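## Task

Lift the roll of masking tape out of the open drawer, set it down on the desk, and push the drawer fully closed. The cabinets must stay roughly where they were. The robot must not tip over or finish leaning, or the task fails. The tape must rest on the desk and the drawer must stay shut on their own, without the robot holding them.

## Robot and tools

ROBOT. A simulated Hello Robot Stretch 4 with one arm: an omni-wheel base, a lift running up a mast, a telescoping arm reaching forward, a wrist with yaw, pitch and roll, and a two-finger gripper. It is about 1.6 m tall; the base rim lies within 0.23 m of the base origin. Cameras: head_camera, head_left_camera, head_right_camera, wrist_camera. A loose object may occasionally get a brief nudge from outside.

FRAMES. Base frame: origin on the floor below the base centre, x forward, y left, z up. hand_pose is reported in this frame and marks the point centred between the fingers, 0.015 m back from the tips; with all wrist joints at 0 its axes line up with the base frame. The printed hand position may be somewhat wrong. The odometry frame is the base frame as it was when the scene began.

execute_actions. Argument "actions": a list holding one action or none (empty list just reports state and images). Optional "cameras": list of camera names, or "all"; omitted or null means all, [] means none; an unknown name rejects the call. One action contains "base", "joints", or both, plus optional "pace" and "contact_limits"; alternatively it is just {"end_of_arm": "enable_torque"}, which re-powers any wrist or gripper motor that shut itself off. All motions in one action start together and may finish at different times.
- "base": exactly one key, each a relative move from where the base last reported itself, not a pose. translate_m: straight drive in metres, forward positive, -2 to 2. strafe_m: sideways in metres, left positive, -2 to 2. rotate_rad: turn in place in radians, counter-clockwise (left) positive, -3.2 to 3.2.
- "joints": absolute targets by name (any subset). lift_m 0 to 1.2 m (tolerance 0.004); arm_m 0 to 0.55 m extension (0.004); wrist_yaw_rad -1.134 to 4.276 (0 points forward, positive turns left, 3.14 tucked back, above 3.4 the arm may block it; 0.02); wrist_pitch_rad -1.117 to 4.259 (0 level, 1.57 pointing down; 0.05); wrist_roll_rad -1.117 to 4.259 (0 keeps fingers level, positive turns the gripper clockwise when viewed from behind; 0.02); gripper_m 0 to 0.08 m finger gap (0.002). A joint target outside its range gets clipped and the result notes it; any other bad value or unknown key refuses the call and nothing moves.
- "pace": "slow", "default", "fast" or "max". Base top speed is 0.1/0.3/0.4/0.6 m/s and 1/2/3/4 rad/s respectively, reduced when the lift is above 0.2 (to 0.3 m/s and 1 rad/s at 1.2).
- "contact_limits": {"arm_m": value from 0 (gentlest) to 0.75 (firmest)}, default 0.5; how hard the arm may press before it halts.
No single action runs beyond 15 s. Anything left out of an action may still be driving toward an earlier target.

wait: {"seconds": 0 to 10}. Commands nothing; returns state and images like an empty action.
zoom_image: {"camera": name, "region": [x0, y0, x1, y1]} in pixels of that camera's latest full image, top-left is (0,0), at most 504 by 504.
read_manual: optional "section", only "licences"; returns licence text and moves nothing.
finished_scene: {"scene": 1 or 2}; closes that scene once the last command has been held, reports whether the goal was met, and gives the next task. Irreversible. A reply with no tool call ends everything.

RESULTS. base_status and joint_status: "done"; "off_target" (stopped short, may still push); "contact_stop_at_<key>" (blocked; that part goes slack, a slack lift may sink, slack wheels may roll); "limit_stop_at_<name>" such as own_body or tilt (tilt means leaning beyond 6 degrees; lift, arm and wheels go slack and refuse commands until it eases); "time_out"; "torque_fault" (wrist or gripper motor went limp; send enable_torque). After a stop, later calls in the same reply are skipped. on_its_own lists things not commanded in this call; "held at" there is the held target. joint_positions gives readings. lidar_m: 12 distances in metres, 30-degree sectors starting straight ahead and going counter-clockwise (4th left, 7th behind, 10th right); "-" means nothing seen or closer than 0.25 m; it sees from about 0.15 m up, so table tops show, but may miss clear items and thin legs. wrist_depth_mm: 7x7 grid from top left, median depth 100 to 2000 mm, "-" invalid; includes the robot's own body. base_odometry counts wheel turns only (slip looks like travel); heading -3.142 to 3.142, left positive. If turned_by_wheels and turned_by_imu differ by over about 0.1 rad, the base probably hit something or slipped. base_tilt in degrees (forward and right positive), with a fixed offset up to about 1.5. motor_effort: percent of maximum, positive toward larger joint values, peak in brackets; readings are noisy and biased. For wheel_0, wheel_1, wheel_2, positive turns the base right. pictures names image order.

GRIPPING. Command a gap smaller than the object to squeeze it. While holding, the reading stays above the command, effort moves off 0, and status reads "off_target"; "done" usually means empty, though thin or light grips can still read "done". Effort held beyond about 50 trips a torque fault and the fingers may drop the load.

CAUTIONS. First unfold the wrist, e.g. lift_m 0.4 with wrist_yaw_rad 0 in one action. Avoid wrist pitch below -0.2 combined with strong roll (self-collision). Driving or turning with over 1 kg held and arm_m above 0.2 can tip the robot, worse at fast paces; steady pushing or pulling, especially with a high gripper or firm contact limit, can too. Pressing the gripper into things with base or arm moves causes torque faults. Avoid drops, slams, hard hits and forceful shoves, keep cabinets in place, and use short motions since less robot time is better.

Each tool is called after ">>>" in YAML: its name, and indented under it one key for each argument.

## Session

>>> execute_actions:
  actions: []

Scene clock: 0.00 s.
base_odometry: x=+0.000 y=+0.000 heading=+0.000 (m, m, rad; odometry frame)
turned_by_wheels: +0.000 (rad since the last result)
turned_by_imu: +0.000 (rad since the last result)
base_tilt: forward=-0.5 right=-0.1 (deg)
lidar_m: 1.51 1.83 1.84 2.20 2.01 1.22 1.31 2.13 2.30 1.95 1.72 1.24
base_status: not commanded
joint_positions: lift_m=+0.194 arm_m=+0.001 wrist_yaw_rad=+3.061 wrist_pitch_rad=+0.006 wrist_roll_rad=+0.010 gripper_m=+0.040
joint_status: not commanded
motor_effort: lift_m=+19 arm_m=-1 wrist_yaw_rad=+0 wrist_pitch_rad=-10 wrist_roll_rad=-1 gripper_m=-3 wheel_0=-1 wheel_1=+0 wheel_2=+0 (%)
hand_pose: x=-0.0326 y=+0.1043 z=+0.3711 quat_wxyz=(+0.040, -0.003, +0.005, +0.999) (m; base frame)
wrist_depth_mm: 135 138 - - - 1921 1756 / 107 138 - - - 1921 1708 / 111 138 - - 1756 1863 1708 / 131 156 - - 1537 1863 1708 / - - - - 1618 1863 1708 / 1430 1464 1499 1464 1464 1430 1430 / 1008 1025 121 976 108 1025 960
pictures: head_camera, head_left_camera, head_right_camera, wrist_camera
Images, in order (width x height): head_camera 420x560, head_left_camera 420x672, head_right_camera 420x672, wrist_camera 616x392.

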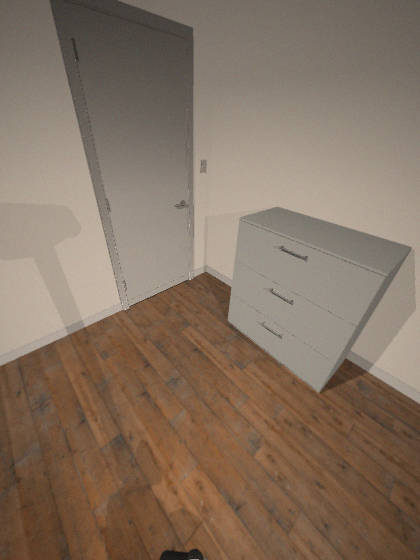

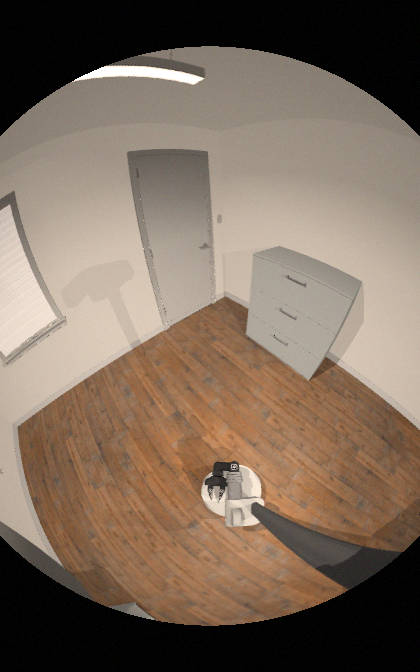

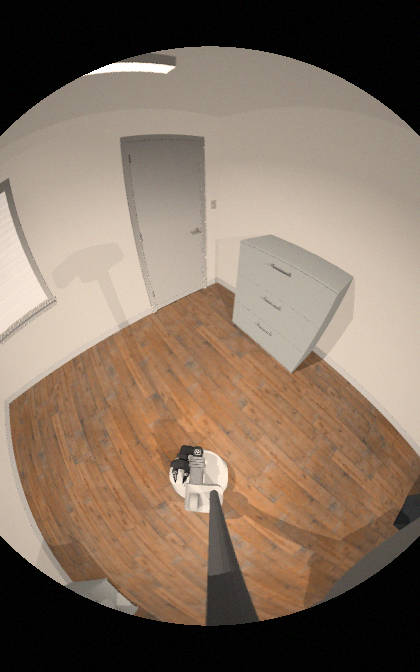

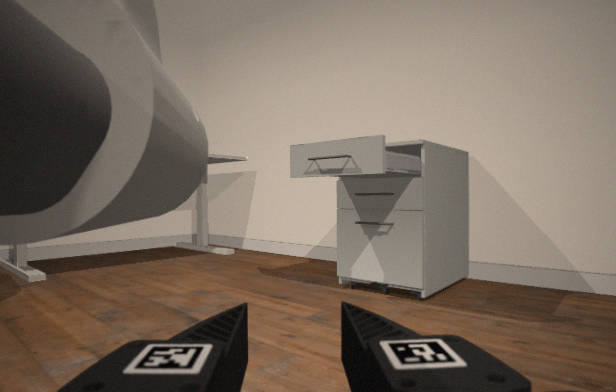

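>>> execute_actions:
  actions:
    - {"base":{"rotate_rad":2.95},"joints":{"lift_m":0.4,"wrist_yaw_rad":0},"pace":"fast"}

Scene clock: 2.67 s.
base_odometry: x=+0.000 y=+0.000 heading=+2.950 (m, m, rad; odometry frame)
turned_by_wheels: +2.950 (rad since the last result)
turned_by_imu: +2.956 (rad since the last result)
base_tilt: forward=-0.5 right=-0.2 (deg)
lidar_m: 1.21 2.13 2.32 2.19 1.76 1.23 1.35 1.87 1.84 2.00 2.01 1.34
base_status: done
joint_positions: lift_m=+0.400 arm_m=+0.002 wrist_yaw_rad=+0.000 wrist_pitch_rad=+0.006 wrist_roll_rad=+0.010 gripper_m=+0.040
joint_status: all done
motor_effort: lift_m=+23(26) arm_m=-1(1) wrist_yaw_rad=-3(7) wrist_pitch_rad=-10(7) wrist_roll_rad=+1(2) gripper_m=-1(2) wheel_0=-1(10) wheel_1=+0(7) wheel_2=+0(13) (%)
hand_pose: x=+0.3851 y=-0.0873 z=+0.5765 quat_wxyz=(+1.000, +0.005, +0.003, +0.000) (m; base frame)
wrist_depth_mm: - - - - 1921 1618 1464 / - - - - 1863 1618 1499 / - - - - 1863 1618 1499 / - - - 1138 1499 1618 1499 / - - - 1464 1281 1618 1537 / - - - 1464 1281 1618 1537 / 1464 1464 121 1430 108 1464 1397
pictures: head_camera, head_left_camera, head_right_camera, wrist_camera
Images, in order (width x height): head_camera 420x560, head_left_camera 420x672, head_right_camera 420x672, wrist_camera 616x392.

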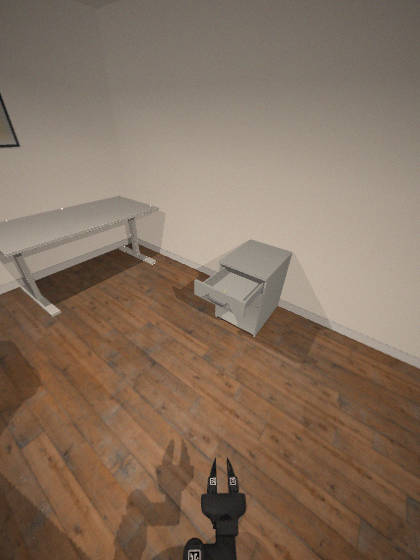

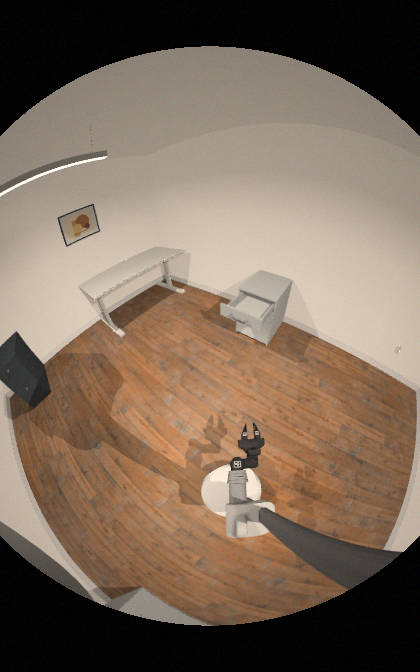

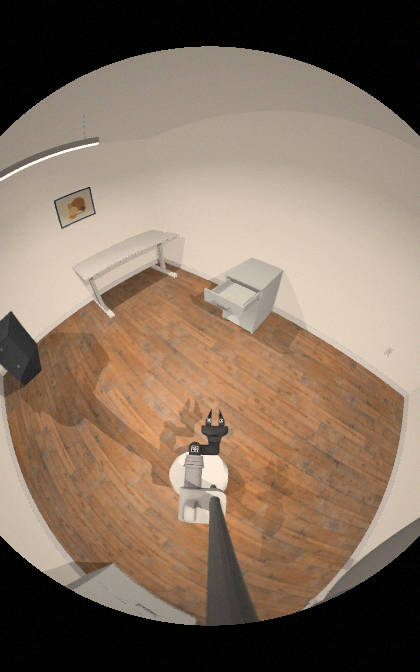

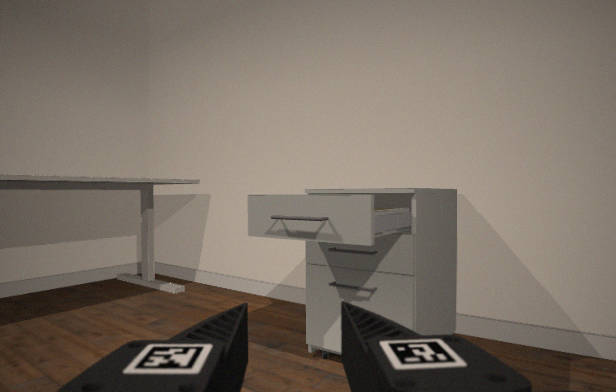

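>>> execute_actions:
  actions:
    - {"base":{"rotate_rad":-0.7},"pace":"fast"}
  cameras: []

>>> execute_actions:
  actions:
    - {"base":{"strafe_m":0.87},"joints":{"lift_m":0.75,"wrist_pitch_rad":0.9,"gripper_m":0.08},"pace":"max"}

Scene clock: 4.97 s.
base_odometry: x=+0.000 y=+0.000 heading=+2.250 (m, m, rad; odometry frame)
turned_by_wheels: -0.700 (rad since the last result)
turned_by_imu: -0.702 (rad since the last result)
base_tilt: forward=-0.5 right=-0.2 (deg)
lidar_m: 1.99 1.22 2.19 2.14 2.34 1.84 1.24 1.28 1.91 1.84 1.87 2.09
base_status: done
joint_positions: lift_m=+0.400 arm_m=+0.002 wrist_yaw_rad=+0.000 wrist_pitch_rad=+0.006 wrist_roll_rad=+0.010 gripper_m=+0.040
joint_status: not commanded
motor_effort: lift_m=+23(23) arm_m=-1(1) wrist_yaw_rad=+1(2) wrist_pitch_rad=-10(10) wrist_roll_rad=+1(1) gripper_m=-1(6) wheel_0=+0(8) wheel_1=-1(9) wheel_2=+0(6) (%)
hand_pose: x=+0.3851 y=-0.0874 z=+0.5765 quat_wxyz=(+1.000, +0.005, +0.003, +0.000) (m; base frame)
wrist_depth_mm: 1708 1708 1708 1808 1808 1863 1921 / 1661 1708 1756 1808 1808 1863 1921 / 1708 1756 1756 1756 1756 1921 1921 / 1618 1708 1756 1756 1808 1921 1921 / 1118 1661 1756 1808 1863 1863 1983 / 1160 1661 1756 1808 1863 1863 1921 / 1160 1255 121 1464 108 1499 1397
pictures: none
No camera images: the call's "cameras" was empty. Leave "cameras" out to get every camera's image.

Scene clock: 7.97 s.
base_odometry: x=-0.677 y=-0.546 heading=+2.250 (m, m, rad; odometry frame)
turned_by_wheels: +0.000 (rad since the last result)
turned_by_imu: -0.002 (rad since the last result)
base_tilt: forward=-0.6 right=-0.2 (deg)
lidar_m: 1.02 1.87 1.29 1.26 1.54 1.88 1.77 1.63 1.75 2.68 2.76 1.12
base_status: done
joint_positions: lift_m=+0.750 arm_m=+0.002 wrist_yaw_rad=+0.000 wrist_pitch_rad=+0.902 wrist_roll_rad=+0.010 gripper_m=+0.080
joint_status: all done
motor_effort: lift_m=+22(27) arm_m=-1(1) wrist_yaw_rad=-1(0) wrist_pitch_rad=-7(7) wrist_roll_rad=-1(1) gripper_m=-1(0) wheel_0=+0(12) wheel_1=-1(10) wheel_2=+0(1) (%)
hand_pose: x=+0.3043 y=-0.0874 z=+0.7611 quat_wxyz=(+0.900, +0.004, +0.436, -0.002) (m; base frame)
wrist_depth_mm: 1661 1661 1229 1160 1756 1863 1863 / 1499 1499 1397 1366 1537 1537 1618 / 1281 1308 1336 1336 1366 1336 1366 / 1138 1138 1160 1182 1160 1182 1182 / 1025 1025 1042 1042 1060 1060 1078 / 917 931 946 946 946 960 946 / - 108 854 866 492 105 -
pictures: head_camera, head_left_camera, head_right_camera, wrist_camera
Images, in order (width x height): head_camera 420x560, head_left_camera 420x672, head_right_camera 420x672, wrist_camera 616x392.

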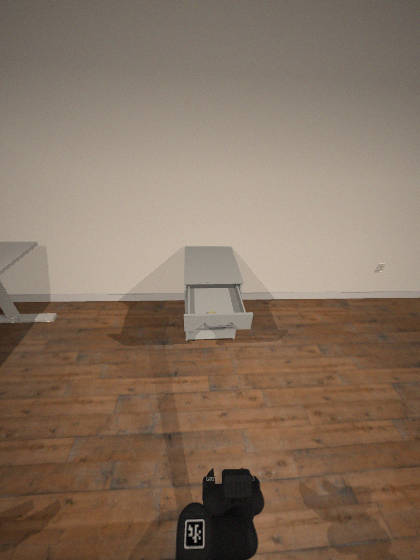

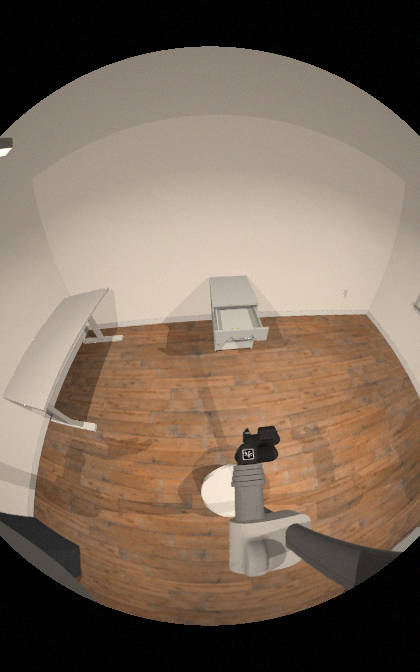

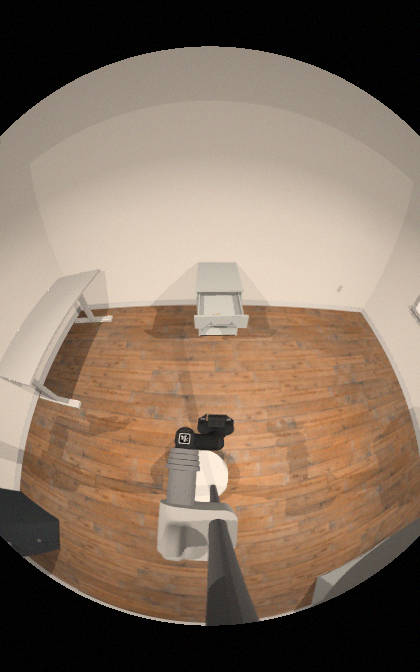

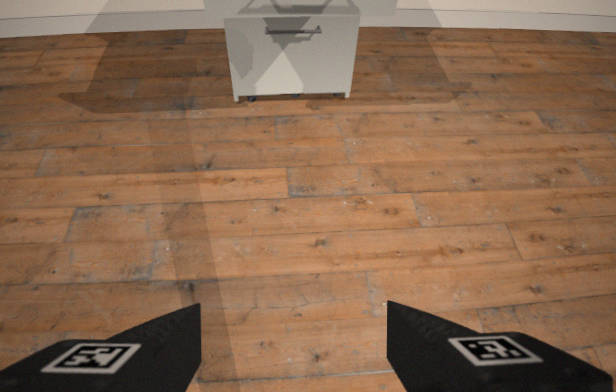

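>>> execute_actions:
  actions:
    - {"base":{"translate_m":0.6},"joints":{"lift_m":0.85,"wrist_pitch_rad":1.57,"arm_m":0.28},"pace":"max"}

Scene clock: 11.20 s.
base_odometry: x=-1.054 y=-0.080 heading=+2.250 (m, m, rad; odometry frame)
turned_by_wheels: +0.000 (rad since the last result)
turned_by_imu: -0.002 (rad since the last result)
base_tilt: forward=-0.5 right=-0.2 (deg)
lidar_m: 0.44 1.40 1.32 1.24 2.09 1.97 2.37 2.11 2.60 2.65 2.03 0.47
base_status: done
joint_positions: lift_m=+0.850 arm_m=+0.279 wrist_yaw_rad=+0.000 wrist_pitch_rad=+1.570 wrist_roll_rad=+0.010 gripper_m=+0.080
joint_status: all done
motor_effort: lift_m=+22(25) arm_m=+5(6) wrist_yaw_rad=-1(2) wrist_pitch_rad=-1(2) wrist_roll_rad=+1(0) gripper_m=+2(0) wheel_0=+0(4) wheel_1=-2(5) wheel_2=+0(14) (%)
hand_pose: x=+0.4501 y=-0.0874 z=+0.8153 quat_wxyz=(+0.707, +0.003, +0.707, -0.003) (m; base frame)
wrist_depth_mm: 946 433 436 439 445 442 1008 / 931 433 436 439 445 445 991 / 931 433 436 442 445 449 1008 / 931 436 430 442 442 421 991 / 931 946 960 960 976 976 991 / 931 946 960 960 960 991 1008 / - 108 741 798 554 106 -
pictures: head_camera, head_left_camera, head_right_camera, wrist_camera
Images, in order (width x height): head_camera 420x560, head_left_camera 420x672, head_right_camera 420x672, wrist_camera 616x392.

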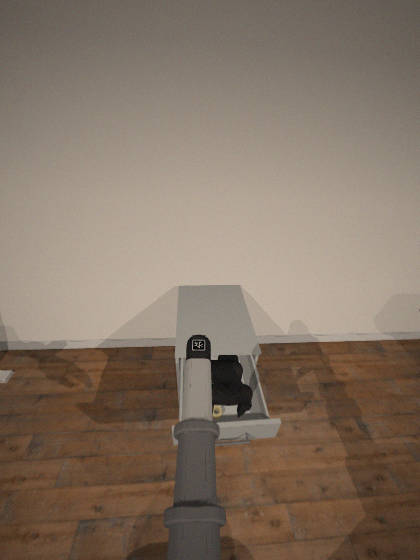

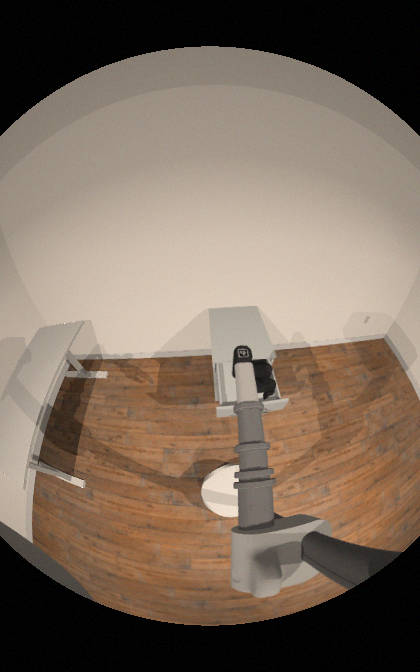

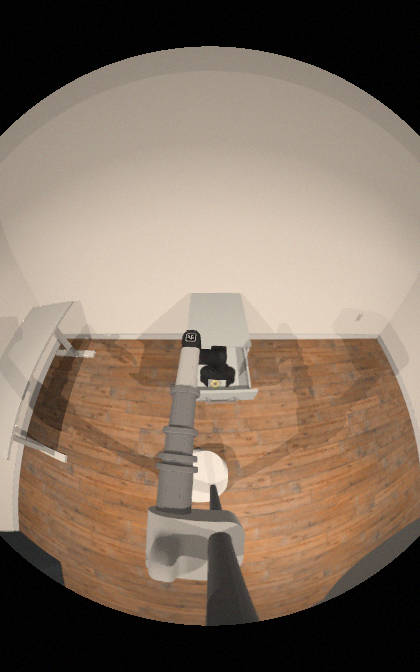

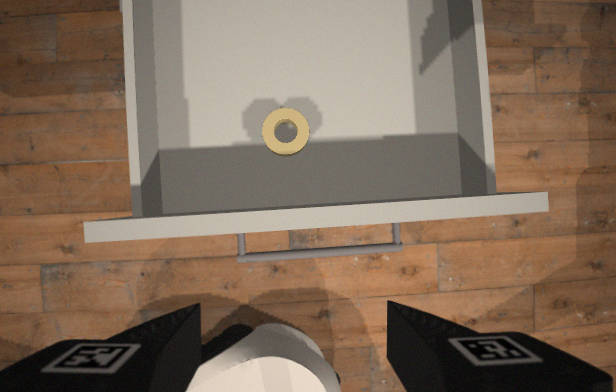

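>>> execute_actions:
  actions:
    - {"base":{"strafe_m":0.012},"joints":{"lift_m":0.71,"arm_m":0.405},"pace":"fast"}
  cameras: ["wrist_camera","head_camera"]

Scene clock: 13.23 s.
base_odometry: x=-1.063 y=-0.087 heading=+2.250 (m, m, rad; odometry frame)
turned_by_wheels: +0.000 (rad since the last result)
turned_by_imu: -0.001 (rad since the last result)
base_tilt: forward=-0.5 right=-0.2 (deg)
lidar_m: 0.44 1.39 1.31 1.23 2.10 1.96 2.33 2.11 2.57 2.65 2.01 0.46
base_status: done
joint_positions: lift_m=+0.710 arm_m=+0.404 wrist_yaw_rad=+0.000 wrist_pitch_rad=+1.570 wrist_roll_rad=+0.010 gripper_m=+0.080
joint_status: all done
motor_effort: lift_m=+14(20) arm_m=+6(6) wrist_yaw_rad=+0(1) wrist_pitch_rad=-3(2) wrist_roll_rad=+1(1) gripper_m=-1(2) wheel_0=+2(8) wheel_1=-1(6) wheel_2=-1(1) (%)
hand_pose: x=+0.5751 y=-0.0874 z=+0.6759 quat_wxyz=(+0.707, +0.003, +0.707, -0.003) (m; base frame)
wrist_depth_mm: 248 294 298 300 304 306 283 / 253 294 297 298 303 306 283 / 530 296 297 298 303 306 289 / 525 293 298 300 303 306 294 / 525 296 297 298 304 306 297 / 788 294 298 300 303 307 298 / - 108 297 300 207 106 -
pictures: head_camera, wrist_camera
Images, in order (width x height): head_camera 420x560, wrist_camera 616x392.

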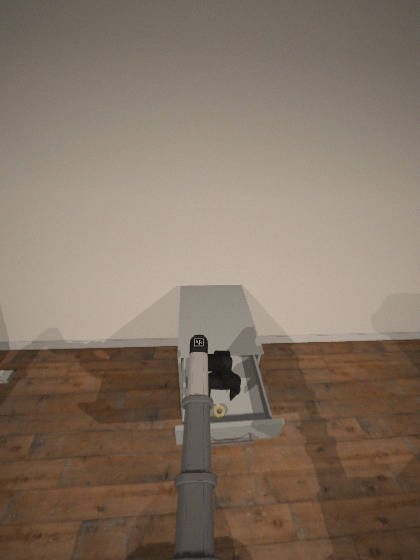

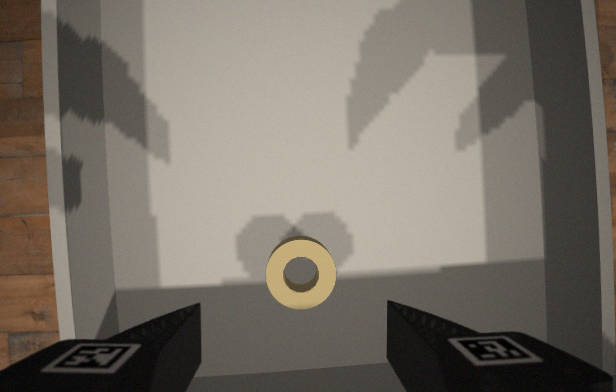

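>>> execute_actions:
  actions:
    - {"base":{"strafe_m":-0.006},"joints":{"lift_m":0.585}}
  cameras: ["wrist_camera"]

Scene clock: 15.27 s.
base_odometry: x=-1.059 y=-0.083 heading=+2.250 (m, m, rad; odometry frame)
turned_by_wheels: +0.000 (rad since the last result)
turned_by_imu: +0.000 (rad since the last result)
base_tilt: forward=-0.5 right=-0.2 (deg)
lidar_m: 0.44 1.40 1.32 1.24 2.09 1.96 2.35 2.11 2.58 2.65 2.03 0.44
base_status: done
joint_positions: lift_m=+0.585 arm_m=+0.404 wrist_yaw_rad=+0.000 wrist_pitch_rad=+1.570 wrist_roll_rad=+0.010 gripper_m=+0.080
joint_status: all done
motor_effort: lift_m=+14(13) arm_m=+6(6) wrist_yaw_rad=-2(2) wrist_pitch_rad=+1(3) wrist_roll_rad=+1(1) gripper_m=-2(1) wheel_0=-2(8) wheel_1=+2(6) wheel_2=+0(2) (%)
hand_pose: x=+0.5751 y=-0.0874 z=+0.5510 quat_wxyz=(+0.707, +0.003, +0.707, -0.003) (m; base frame)
wrist_depth_mm: 170 172 174 175 177 178 180 / 170 171 173 175 177 178 180 / 170 171 173 175 177 179 180 / 170 172 174 175 177 178 180 / 170 172 173 175 177 179 180 / 170 171 173 150 176 179 180 / - 108 152 151 164 106 -
pictures: wrist_camera
Images, in order (width x height): wrist_camera 616x392.

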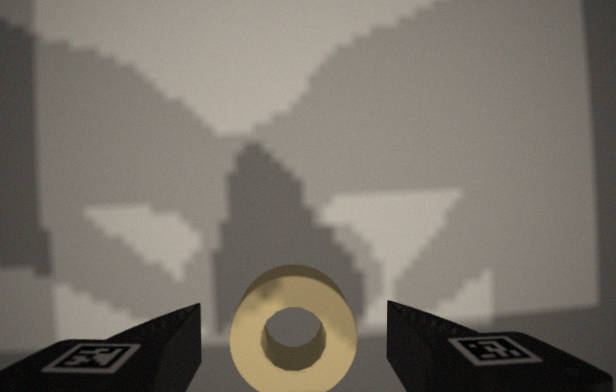

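Centered. Lower slightly and grip.

>>> execute_actions:
  actions:
    - {"joints":{"lift_m":0.581,"gripper_m":0.04}}
  cameras: ["wrist_camera"]

Scene clock: 16.53 s.
base_odometry: x=-1.059 y=-0.083 heading=+2.250 (m, m, rad; odometry frame)
turned_by_wheels: +0.000 (rad since the last result)
turned_by_imu: +0.000 (rad since the last result)
base_tilt: forward=-0.5 right=-0.1 (deg)
lidar_m: 0.44 1.40 1.32 1.24 2.11 1.97 2.37 2.12 2.57 2.65 2.01 0.46
base_status: not commanded
joint_positions: lift_m=+0.581 arm_m=+0.404 wrist_yaw_rad=+0.000 wrist_pitch_rad=+1.570 wrist_roll_rad=+0.010 gripper_m=+0.048
joint_status: gripper_m off_target (ended at +0.048, target +0.040); the others done
on_its_own: gripper_m is held at +0.043, not at your +0.040, by its contact guard: the fingers met something
motor_effort: lift_m=+14(15) arm_m=+6(6) wrist_yaw_rad=-1(1) wrist_pitch_rad=-3(1) wrist_roll_rad=-1(1) gripper_m=-37(39) wheel_0=-2(2) wheel_1=+1(1) wheel_2=+0(0) (%)
hand_pose: x=+0.5751 y=-0.0874 z=+0.5469 quat_wxyz=(+0.707, +0.003, +0.707, -0.003) (m; base frame)
wrist_depth_mm: 166 167 169 171 173 174 176 / 166 167 170 171 173 174 176 / 166 168 169 171 173 174 176 / 166 167 169 171 173 174 176 / 166 167 169 171 173 175 176 / 166 167 156 147 173 175 176 / 166 - 145 147 126 175 176
pictures: wrist_camera
Images, in order (width x height): wrist_camera 616x392.

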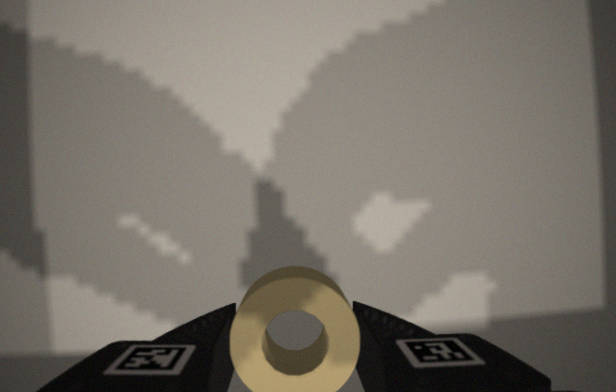

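>>> execute_actions:
  actions:
    - {"joints":{"lift_m":0.72},"pace":"fast"}
  cameras: []

>>> execute_actions:
  actions:
    - {"base":{"rotate_rad":1.57},"joints":{"lift_m":0.9,"arm_m":0.3},"pace":"fast"}

Scene clock: 18.30 s.
base_odometry: x=-1.059 y=-0.083 heading=+2.250 (m, m, rad; odometry frame)
turned_by_wheels: +0.000 (rad since the last result)
turned_by_imu: +0.000 (rad since the last result)
base_tilt: forward=-0.5 right=-0.1 (deg)
lidar_m: 0.43 1.40 1.31 1.24 2.10 1.96 2.36 2.13 2.58 2.66 2.03 0.47
base_status: not commanded
joint_positions: lift_m=+0.720 arm_m=+0.404 wrist_yaw_rad=+0.000 wrist_pitch_rad=+1.570 wrist_roll_rad=+0.010 gripper_m=+0.048
joint_status: all done
on_its_own: gripper_m is held at +0.043, not at your +0.040, by its contact guard: the fingers met something
motor_effort: lift_m=+24(25) arm_m=+6(6) wrist_yaw_rad=-1(1) wrist_pitch_rad=-1(1) wrist_roll_rad=+0(0) gripper_m=-38(39) wheel_0=-2(2) wheel_1=+2(2) wheel_2=+0(0) (%)
hand_pose: x=+0.5751 y=-0.0874 z=+0.6852 quat_wxyz=(+0.707, +0.003, +0.707, -0.003) (m; base frame)
wrist_depth_mm: 258 303 306 309 312 314 278 / 265 303 306 309 310 315 282 / 270 303 307 309 312 317 281 / 535 303 307 310 312 317 283 / 535 304 306 310 310 317 289 / 798 303 156 146 310 315 291 / 809 - 145 147 126 297 277
pictures: none
No camera images: the call's "cameras" was empty. Leave "cameras" out to get every camera's image.

Scene clock: 20.20 s.
base_odometry: x=-1.059 y=-0.083 heading=-2.463 (m, m, rad; odometry frame)
turned_by_wheels: +1.570 (rad since the last result)
turned_by_imu: +1.573 (rad since the last result)
base_tilt: forward=-0.5 right=-0.2 (deg)
lidar_m: 1.23 2.09 1.94 2.37 2.12 2.59 2.70 2.02 0.46 0.44 1.38 1.31
base_status: done
joint_positions: lift_m=+0.900 arm_m=+0.301 wrist_yaw_rad=+0.000 wrist_pitch_rad=+1.570 wrist_roll_rad=+0.010 gripper_m=+0.048
joint_status: all done
on_its_own: gripper_m is held at +0.043, not at your +0.040, by its contact guard: the fingers met something
motor_effort: lift_m=+23(25) arm_m=-6(6) wrist_yaw_rad=+0(2) wrist_pitch_rad=+0(1) wrist_roll_rad=+0(1) gripper_m=-37(35) wheel_0=-1(6) wheel_1=+1(8) wheel_2=+1(6) (%)
hand_pose: x=+0.4722 y=-0.0874 z=+0.8652 quat_wxyz=(+0.707, +0.003, +0.707, -0.003) (m; base frame)
wrist_depth_mm: 991 991 1008 1025 1025 1025 1042 / 991 991 1008 1025 1042 1042 1042 / 991 1008 1008 1008 1025 1042 1042 / 976 976 1008 1008 1008 1025 1042 / 991 991 991 1008 1025 1042 1042 / 976 991 156 147 1025 1025 1042 / 976 - 145 147 126 1042 1042
pictures: head_camera, head_left_camera, head_right_camera, wrist_camera
Images, in order (width x height): head_camera 420x560, head_left_camera 420x672, head_right_camera 420x672, wrist_camera 616x392.

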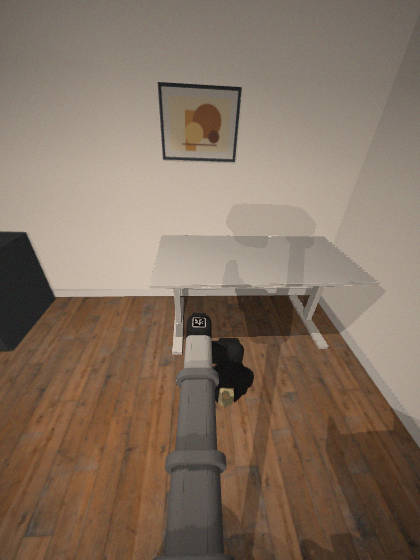

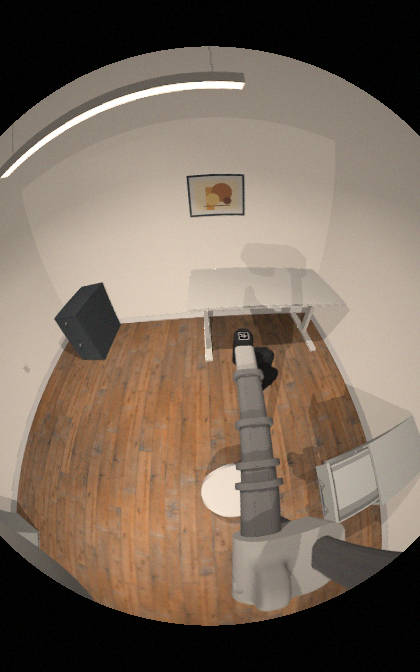

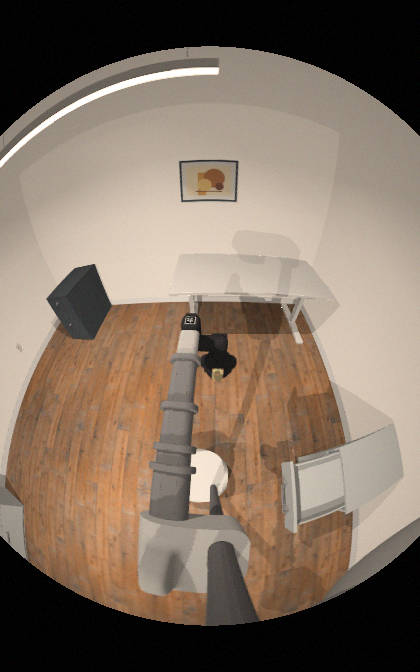

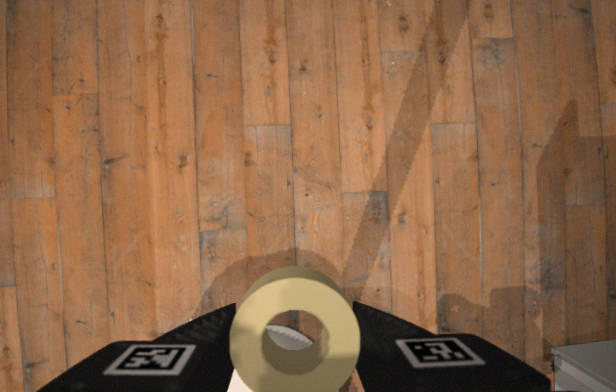

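>>> execute_actions:
  actions:
    - {"base":{"translate_m":0.68},"joints":{"arm_m":0.54},"pace":"max"}
  cameras: ["wrist_camera","head_camera"]

Scene clock: 23.67 s.
base_odometry: x=-1.588 y=-0.510 heading=-2.464 (m, m, rad; odometry frame)
turned_by_wheels: +0.000 (rad since the last result)
turned_by_imu: -0.002 (rad since the last result)
base_tilt: forward=-0.5 right=-0.1 (deg)
lidar_m: 0.53 0.58 1.58 2.41 2.48 2.61 3.39 0.74 0.87 1.32 0.85 0.59
base_status: done
joint_positions: lift_m=+0.900 arm_m=+0.539 wrist_yaw_rad=+0.000 wrist_pitch_rad=+1.570 wrist_roll_rad=+0.010 gripper_m=+0.048
joint_status: all done
on_its_own: gripper_m is held at +0.043, not at your +0.040, by its contact guard: the fingers met something
motor_effort: lift_m=+23(23) arm_m=+6(8) wrist_yaw_rad=-2(1) wrist_pitch_rad=+0(3) wrist_roll_rad=+2(2) gripper_m=-38(38) wheel_0=-2(7) wheel_1=+0(9) wheel_2=-1(13) (%)
hand_pose: x=+0.7101 y=-0.0874 z=+0.8652 quat_wxyz=(+0.707, +0.003, +0.707, -0.003) (m; base frame)
wrist_depth_mm: 281 285 287 290 294 297 298 / 282 286 287 291 293 297 298 / 282 285 289 290 293 294 298 / 281 283 289 290 294 297 298 / 282 286 289 290 293 297 300 / 282 285 156 147 293 297 300 / 282 - 145 147 126 297 300
pictures: head_camera, wrist_camera
Images, in order (width x height): head_camera 420x560, wrist_camera 616x392.

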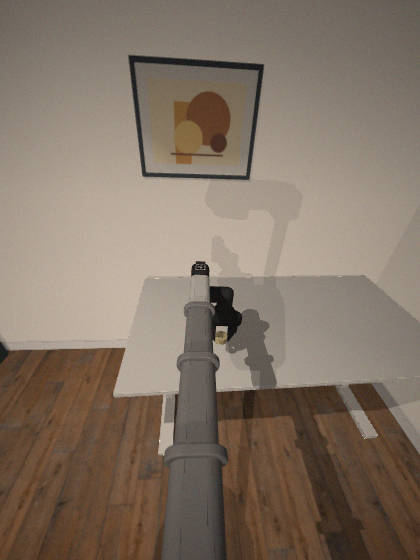

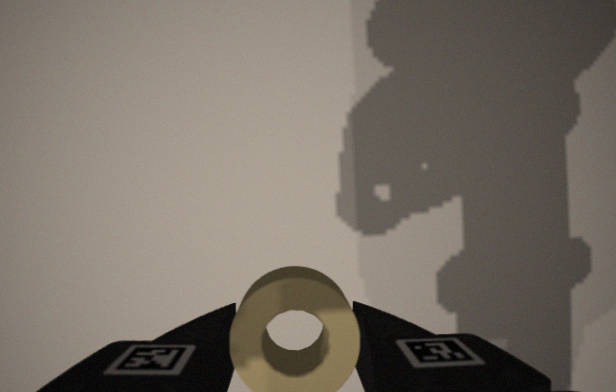

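Depth 290 vs 171 at grasp: lower 0.117.

>>> execute_actions:
  actions:
    - {"joints":{"lift_m":0.784}}
  cameras: ["wrist_camera"]

Scene clock: 25.37 s.
base_odometry: x=-1.588 y=-0.510 heading=-2.464 (m, m, rad; odometry frame)
turned_by_wheels: +0.000 (rad since the last result)
turned_by_imu: +0.000 (rad since the last result)
base_tilt: forward=-0.5 right=-0.2 (deg)
lidar_m: 0.56 0.56 1.58 2.39 2.47 2.62 3.40 0.75 0.86 1.32 0.85 0.59
base_status: not commanded
joint_positions: lift_m=+0.784 arm_m=+0.539 wrist_yaw_rad=+0.000 wrist_pitch_rad=+1.570 wrist_roll_rad=+0.010 gripper_m=+0.048
joint_status: all done
on_its_own: gripper_m is held at +0.043, not at your +0.040, by its contact guard: the fingers met something
motor_effort: lift_m=+14(21) arm_m=+6(5) wrist_yaw_rad=+0(1) wrist_pitch_rad=-2(2) wrist_roll_rad=+1(1) gripper_m=-37(40) wheel_0=-1(1) wheel_1=+0(0) wheel_2=+0(1) (%)
hand_pose: x=+0.7101 y=-0.0874 z=+0.7500 quat_wxyz=(+0.707, +0.003, +0.707, -0.003) (m; base frame)
wrist_depth_mm: 170 171 173 175 177 179 179 / 170 172 173 175 177 178 180 / 170 172 173 175 176 179 180 / 170 172 174 175 177 179 180 / 170 172 173 175 177 178 180 / 170 172 156 147 177 179 180 / 170 - 145 147 126 179 180
pictures: wrist_camera
Images, in order (width x height): wrist_camera 616x392.

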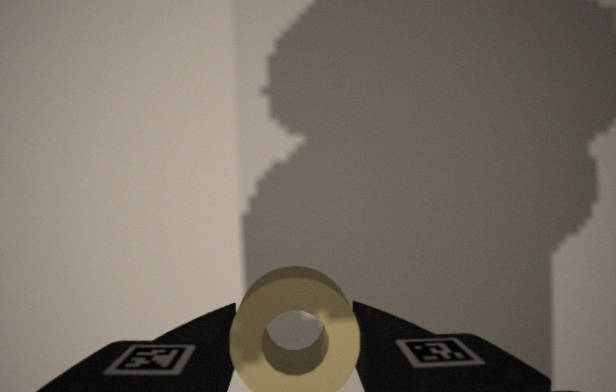

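>>> execute_actions:
  actions:
    - {"joints":{"lift_m":0.780}}
  cameras: []

>>> execute_actions:
  actions:
    - {"joints":{"gripper_m":0.075}}
  cameras: []

>>> execute_actions:
  actions:
    - {"joints":{"lift_m":0.83},"pace":"fast"}
  cameras: ["wrist_camera"]

Scene clock: 26.17 s.
base_odometry: x=-1.588 y=-0.510 heading=-2.464 (m, m, rad; odometry frame)
turned_by_wheels: +0.000 (rad since the last result)
turned_by_imu: +0.000 (rad since the last result)
base_tilt: forward=-0.5 right=-0.2 (deg)
lidar_m: 0.56 0.58 1.58 2.40 2.47 2.63 3.41 0.75 0.86 1.31 0.84 0.58
base_status: not commanded
joint_positions: lift_m=+0.780 arm_m=+0.539 wrist_yaw_rad=+0.000 wrist_pitch_rad=+1.570 wrist_roll_rad=+0.010 gripper_m=+0.048
joint_status: all done
on_its_own: gripper_m is held at +0.043, not at your +0.040, by its contact guard: the fingers met something
motor_effort: lift_m=+14(14) arm_m=+5(6) wrist_yaw_rad=-1(2) wrist_pitch_rad=-1(1) wrist_roll_rad=+1(1) gripper_m=-38(37) wheel_0=-1(1) wheel_1=+0(1) wheel_2=-1(0) (%)
hand_pose: x=+0.7101 y=-0.0874 z=+0.7460 quat_wxyz=(+0.707, +0.003, +0.707, -0.003) (m; base frame)
wrist_depth_mm: 166 167 169 170 173 174 175 / 166 167 169 171 173 174 176 / 166 167 169 171 173 174 176 / 166 167 169 171 173 175 175 / 166 167 169 171 173 175 176 / 166 168 156 147 173 175 176 / 166 - 145 146 126 175 176
pictures: none
No camera images: the call's "cameras" was empty. Leave "cameras" out to get every camera's image.

Scene clock: 27.10 s.
base_odometry: x=-1.588 y=-0.510 heading=-2.464 (m, m, rad; odometry frame)
turned_by_wheels: +0.000 (rad since the last result)
turned_by_imu: +0.000 (rad since the last result)
base_tilt: forward=-0.5 right=-0.2 (deg)
lidar_m: 0.55 0.57 1.58 2.39 2.47 2.61 3.41 0.74 0.86 1.32 0.83 0.58
base_status: not commanded
joint_positions: lift_m=+0.780 arm_m=+0.539 wrist_yaw_rad=+0.000 wrist_pitch_rad=+1.570 wrist_roll_rad=+0.010 gripper_m=+0.075
joint_status: all done
motor_effort: lift_m=+14(14) arm_m=+6(5) wrist_yaw_rad=+0(1) wrist_pitch_rad=-1(0) wrist_roll_rad=+0(1) gripper_m=+0(35) wheel_0=-1(1) wheel_1=+1(1) wheel_2=-1(0) (%)
hand_pose: x=+0.7101 y=-0.0874 z=+0.7460 quat_wxyz=(+0.707, +0.003, +0.707, -0.003) (m; base frame)
wrist_depth_mm: 166 167 169 171 172 175 176 / 166 167 169 172 173 175 176 / 166 168 169 171 173 174 176 / 166 168 170 171 173 174 176 / 166 167 169 171 173 175 176 / 166 168 168 146 173 175 176 / 165 107 145 147 143 - -
pictures: none
No camera images: the call's "cameras" was empty. Leave "cameras" out to get every camera's image.

Scene clock: 28.00 s.
base_odometry: x=-1.588 y=-0.510 heading=-2.464 (m, m, rad; odometry frame)
turned_by_wheels: +0.000 (rad since the last result)
turned_by_imu: +0.000 (rad since the last result)
base_tilt: forward=-0.5 right=-0.2 (deg)
lidar_m: 0.55 0.58 1.59 2.40 2.46 2.60 3.40 0.72 0.88 1.32 0.83 0.59
base_status: not commanded
joint_positions: lift_m=+0.830 arm_m=+0.539 wrist_yaw_rad=+0.000 wrist_pitch_rad=+1.570 wrist_roll_rad=+0.010 gripper_m=+0.075
joint_status: all done
motor_effort: lift_m=+23(24) arm_m=+5(5) wrist_yaw_rad=-1(1) wrist_pitch_rad=-1(2) wrist_roll_rad=-1(0) gripper_m=-1(2) wheel_0=-1(1) wheel_1=+0(0) wheel_2=+0(1) (%)
hand_pose: x=+0.7101 y=-0.0874 z=+0.7952 quat_wxyz=(+0.707, +0.003, +0.707, -0.003) (m; base frame)
wrist_depth_mm: 214 216 219 220 223 224 227 / 213 216 218 220 223 224 225 / 214 216 218 220 222 225 226 / 213 216 218 220 223 225 227 / 213 216 219 220 223 225 225 / 214 216 218 196 222 224 227 / 214 107 218 220 142 - -
pictures: wrist_camera
Images, in order (width x height): wrist_camera 616x392.

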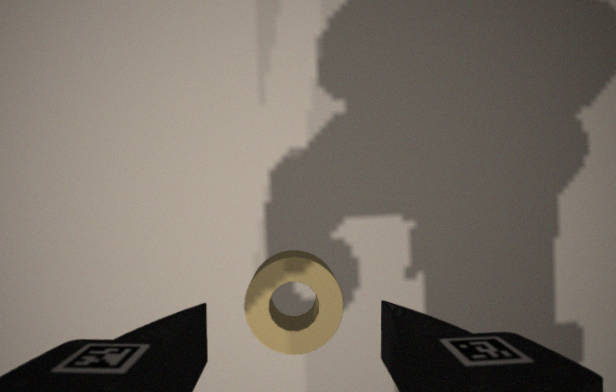

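>>> execute_actions:
  actions:
    - {"base":{"rotate_rad":-1.57},"joints":{"arm_m":0.0,"lift_m":0.85,"gripper_m":0.02},"pace":"max"}
  cameras: []

>>> execute_actions:
  actions:
    - {"base":{"strafe_m":-0.715},"joints":{"lift_m":0.385,"wrist_pitch_rad":0.0},"pace":"max"}
  cameras: ["wrist_camera","head_camera"]

Scene clock: 30.77 s.
base_odometry: x=-1.588 y=-0.510 heading=+2.249 (m, m, rad; odometry frame)
turned_by_wheels: -1.570 (rad since the last result)
turned_by_imu: -1.576 (rad since the last result)
base_tilt: forward=-0.5 right=-0.2 (deg)
lidar_m: 1.33 0.86 0.59 0.55 0.56 1.59 2.39 2.47 2.58 3.32 0.74 0.86
base_status: done
joint_positions: lift_m=+0.850 arm_m=+0.002 wrist_yaw_rad=+0.000 wrist_pitch_rad=+1.570 wrist_roll_rad=+0.010 gripper_m=+0.020
joint_status: all done
joint sent to its limit — the command would take arm_m past its lower limit, so that joint was sent only as far as its limit.
motor_effort: lift_m=+23(26) arm_m=-6(8) wrist_yaw_rad=+0(4) wrist_pitch_rad=-4(4) wrist_roll_rad=+1(1) gripper_m=-4(3) wheel_0=-1(6) wheel_1=+0(8) wheel_2=-2(6) (%)
hand_pose: x=+0.1733 y=-0.0874 z=+0.8152 quat_wxyz=(+0.707, +0.004, +0.707, -0.004) (m; base frame)
wrist_depth_mm: 946 946 976 976 976 991 991 / 931 960 946 960 976 991 991 / 960 946 960 960 976 976 991 / 931 946 960 960 991 976 1008 / 931 946 750 750 991 976 991 / 946 946 750 750 976 991 991 / 946 946 104 615 108 1008 991
pictures: none
No camera images: the call's "cameras" was empty. Leave "cameras" out to get every camera's image.

Scene clock: 33.93 s.
base_odometry: x=-1.032 y=-0.061 heading=+2.249 (m, m, rad; odometry frame)
turned_by_wheels: +0.000 (rad since the last result)
turned_by_imu: +0.000 (rad since the last result)
base_tilt: forward=-0.5 right=-0.1 (deg)
lidar_m: 0.46 1.40 1.33 1.28 2.11 1.97 2.37 2.10 2.56 2.61 2.05 0.49
base_status: done
joint_positions: lift_m=+0.385 arm_m=+0.002 wrist_yaw_rad=+0.000 wrist_pitch_rad=+0.003 wrist_roll_rad=+0.010 gripper_m=+0.020
joint_status: all done
motor_effort: lift_m=+16(19) arm_m=-5(6) wrist_yaw_rad=+0(0) wrist_pitch_rad=-10(14) wrist_roll_rad=+1(1) gripper_m=-4(5) wheel_0=+0(10) wheel_1=-1(7) wheel_2=+0(2) (%)
hand_pose: x=+0.3858 y=-0.0874 z=+0.5628 quat_wxyz=(+1.000, +0.005, +0.002, +0.000) (m; base frame)
wrist_depth_mm: 1118 1098 1138 1160 1205 1205 1205 / 1098 1118 1138 1160 1205 1229 1229 / 1098 1138 1138 1182 1182 1229 1229 / 234 240 245 251 257 264 270 / 233 239 244 251 256 264 270 / 233 237 213 216 255 265 270 / 235 238 104 250 108 267 1229
pictures: head_camera, wrist_camera
Images, in order (width x height): head_camera 420x560, wrist_camera 616x392.

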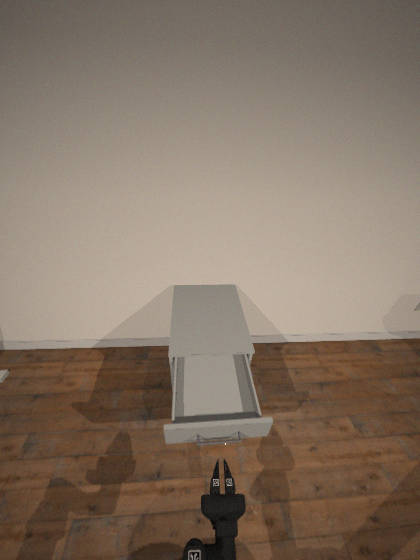

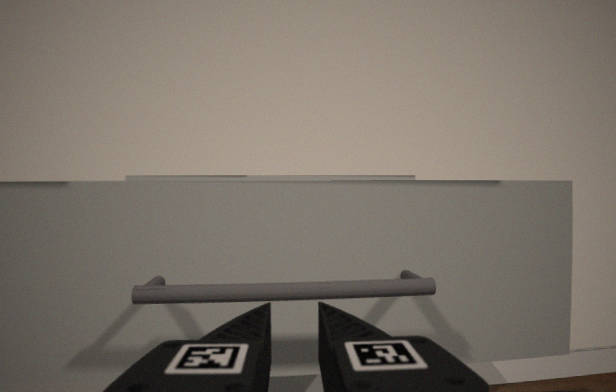

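>>> execute_actions:
  actions:
    - {"joints":{"lift_m":0.425,"arm_m":0.03},"pace":"fast"}
  cameras: []

>>> execute_actions:
  actions:
    - {"joints":{"arm_m":0.33},"pace":"slow","contact_limits":{"arm_m":0.2}}
  cameras: ["wrist_camera","head_camera"]

Scene clock: 35.27 s.
base_odometry: x=-1.032 y=-0.061 heading=+2.249 (m, m, rad; odometry frame)
turned_by_wheels: +0.000 (rad since the last result)
turned_by_imu: +0.000 (rad since the last result)
base_tilt: forward=-0.5 right=-0.2 (deg)
lidar_m: 0.46 1.41 1.36 1.28 2.11 1.99 2.35 2.08 2.56 2.62 2.05 0.49
base_status: not commanded
joint_positions: lift_m=+0.425 arm_m=+0.029 wrist_yaw_rad=+0.000 wrist_pitch_rad=+0.003 wrist_roll_rad=+0.010 gripper_m=+0.020
joint_status: all done
motor_effort: lift_m=+23(23) arm_m=+6(5) wrist_yaw_rad=+0(1) wrist_pitch_rad=-10(13) wrist_roll_rad=+1(0) gripper_m=-2(5) wheel_0=+0(0) wheel_1=-1(1) wheel_2=+0(0) (%)
hand_pose: x=+0.4125 y=-0.0874 z=+0.6022 quat_wxyz=(+1.000, +0.005, +0.002, +0.000) (m; base frame)
wrist_depth_mm: 1078 1098 1098 1138 1160 1182 1229 / 1060 1098 1118 1138 1160 1205 1205 / 1060 1098 1118 1138 1182 1205 1205 / 1042 1078 1118 1118 1160 1182 1229 / 209 215 220 225 231 237 241 / 208 213 218 223 230 235 241 / 208 212 104 187 108 236 241
pictures: none
No camera images: the call's "cameras" was empty. Leave "cameras" out to get every camera's image.

Scene clock: 39.57 s.
base_odometry: x=-1.032 y=-0.061 heading=+2.250 (m, m, rad; odometry frame)
turned_by_wheels: +0.000 (rad since the last result)
turned_by_imu: -0.001 (rad since the last result)
base_tilt: forward=-0.5 right=-0.1 (deg)
lidar_m: 0.68 1.40 1.34 1.26 2.09 1.97 2.36 2.10 2.58 2.61 2.03 0.74
base_status: not commanded
joint_positions: lift_m=+0.425 arm_m=+0.329 wrist_yaw_rad=+0.001 wrist_pitch_rad=+0.003 wrist_roll_rad=+0.010 gripper_m=+0.020
joint_status: all done
motor_effort: lift_m=+23(23) arm_m=+7(9) wrist_yaw_rad=-4(5) wrist_pitch_rad=-8(10) wrist_roll_rad=+1(1) gripper_m=-3(4) wheel_0=+3(3) wheel_1=+0(1) wheel_2=-1(3) (%)
contact_limits: arm_m 0.2
hand_pose: x=+0.7124 y=-0.0872 z=+0.6023 quat_wxyz=(+1.000, +0.005, +0.001, +0.001) (m; base frame)
wrist_depth_mm: 788 798 820 842 842 878 891 / 778 809 820 831 854 878 891 / 788 809 820 831 854 866 891 / 778 788 809 831 854 866 878 / 220 224 229 236 189 185 251 / 156 158 162 166 170 175 178 / 156 159 104 165 108 176 179
pictures: head_camera, wrist_camera
Images, in order (width x height): head_camera 420x560, wrist_camera 616x392.

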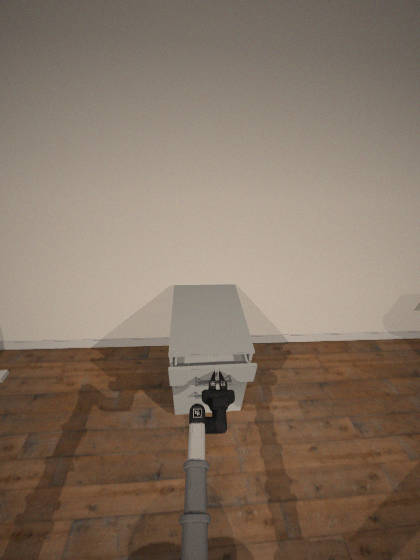

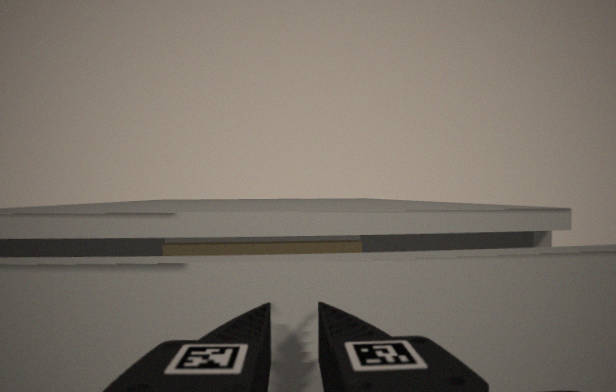

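>>> execute_actions:
  actions:
    - {"joints":{"arm_m":0.385},"pace":"slow","contact_limits":{"arm_m":0.1}}
  cameras: ["wrist_camera","head_camera"]

Scene clock: 41.67 s.
base_odometry: x=-1.032 y=-0.061 heading=+2.249 (m, m, rad; odometry frame)
turned_by_wheels: +0.000 (rad since the last result)
turned_by_imu: -0.001 (rad since the last result)
base_tilt: forward=-0.5 right=-0.2 (deg)
lidar_m: 0.75 1.39 1.34 1.26 2.12 1.96 2.35 2.09 2.57 2.62 2.04 0.83
base_status: not commanded
joint_positions: lift_m=+0.425 arm_m=+0.384 wrist_yaw_rad=+0.000 wrist_pitch_rad=+0.003 wrist_roll_rad=+0.010 gripper_m=+0.020
joint_status: all done
motor_effort: lift_m=+23(23) arm_m=+6(9) wrist_yaw_rad=-2(4) wrist_pitch_rad=-9(9) wrist_roll_rad=-1(0) gripper_m=-4(6) wheel_0=+2(3) wheel_1=-1(1) wheel_2=-1(1) (%)
contact_limits: arm_m 0.1
hand_pose: x=+0.7675 y=-0.0873 z=+0.6023 quat_wxyz=(+1.000, +0.005, +0.001, +0.000) (m; base frame)
wrist_depth_mm: 732 750 759 778 798 809 831 / 732 741 768 788 788 820 831 / 723 759 778 788 798 820 831 / 732 750 768 768 798 820 842 / 168 173 177 181 186 190 193 / 168 172 176 180 185 190 193 / 168 172 104 180 108 190 194
pictures: head_camera, wrist_camera
Images, in order (width x height): head_camera 420x560, wrist_camera 616x392.

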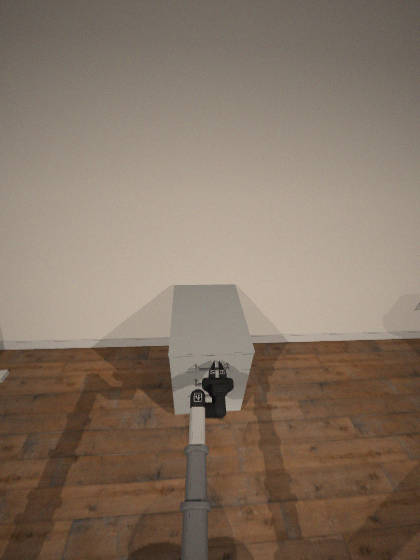

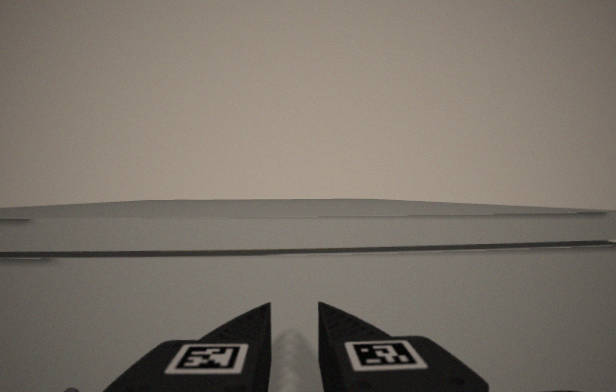

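The drawer self-closed: the panel is at 180 mm, flush with the top edge.

>>> finished_scene:
  scene: 1

The scene is finished: the task was done.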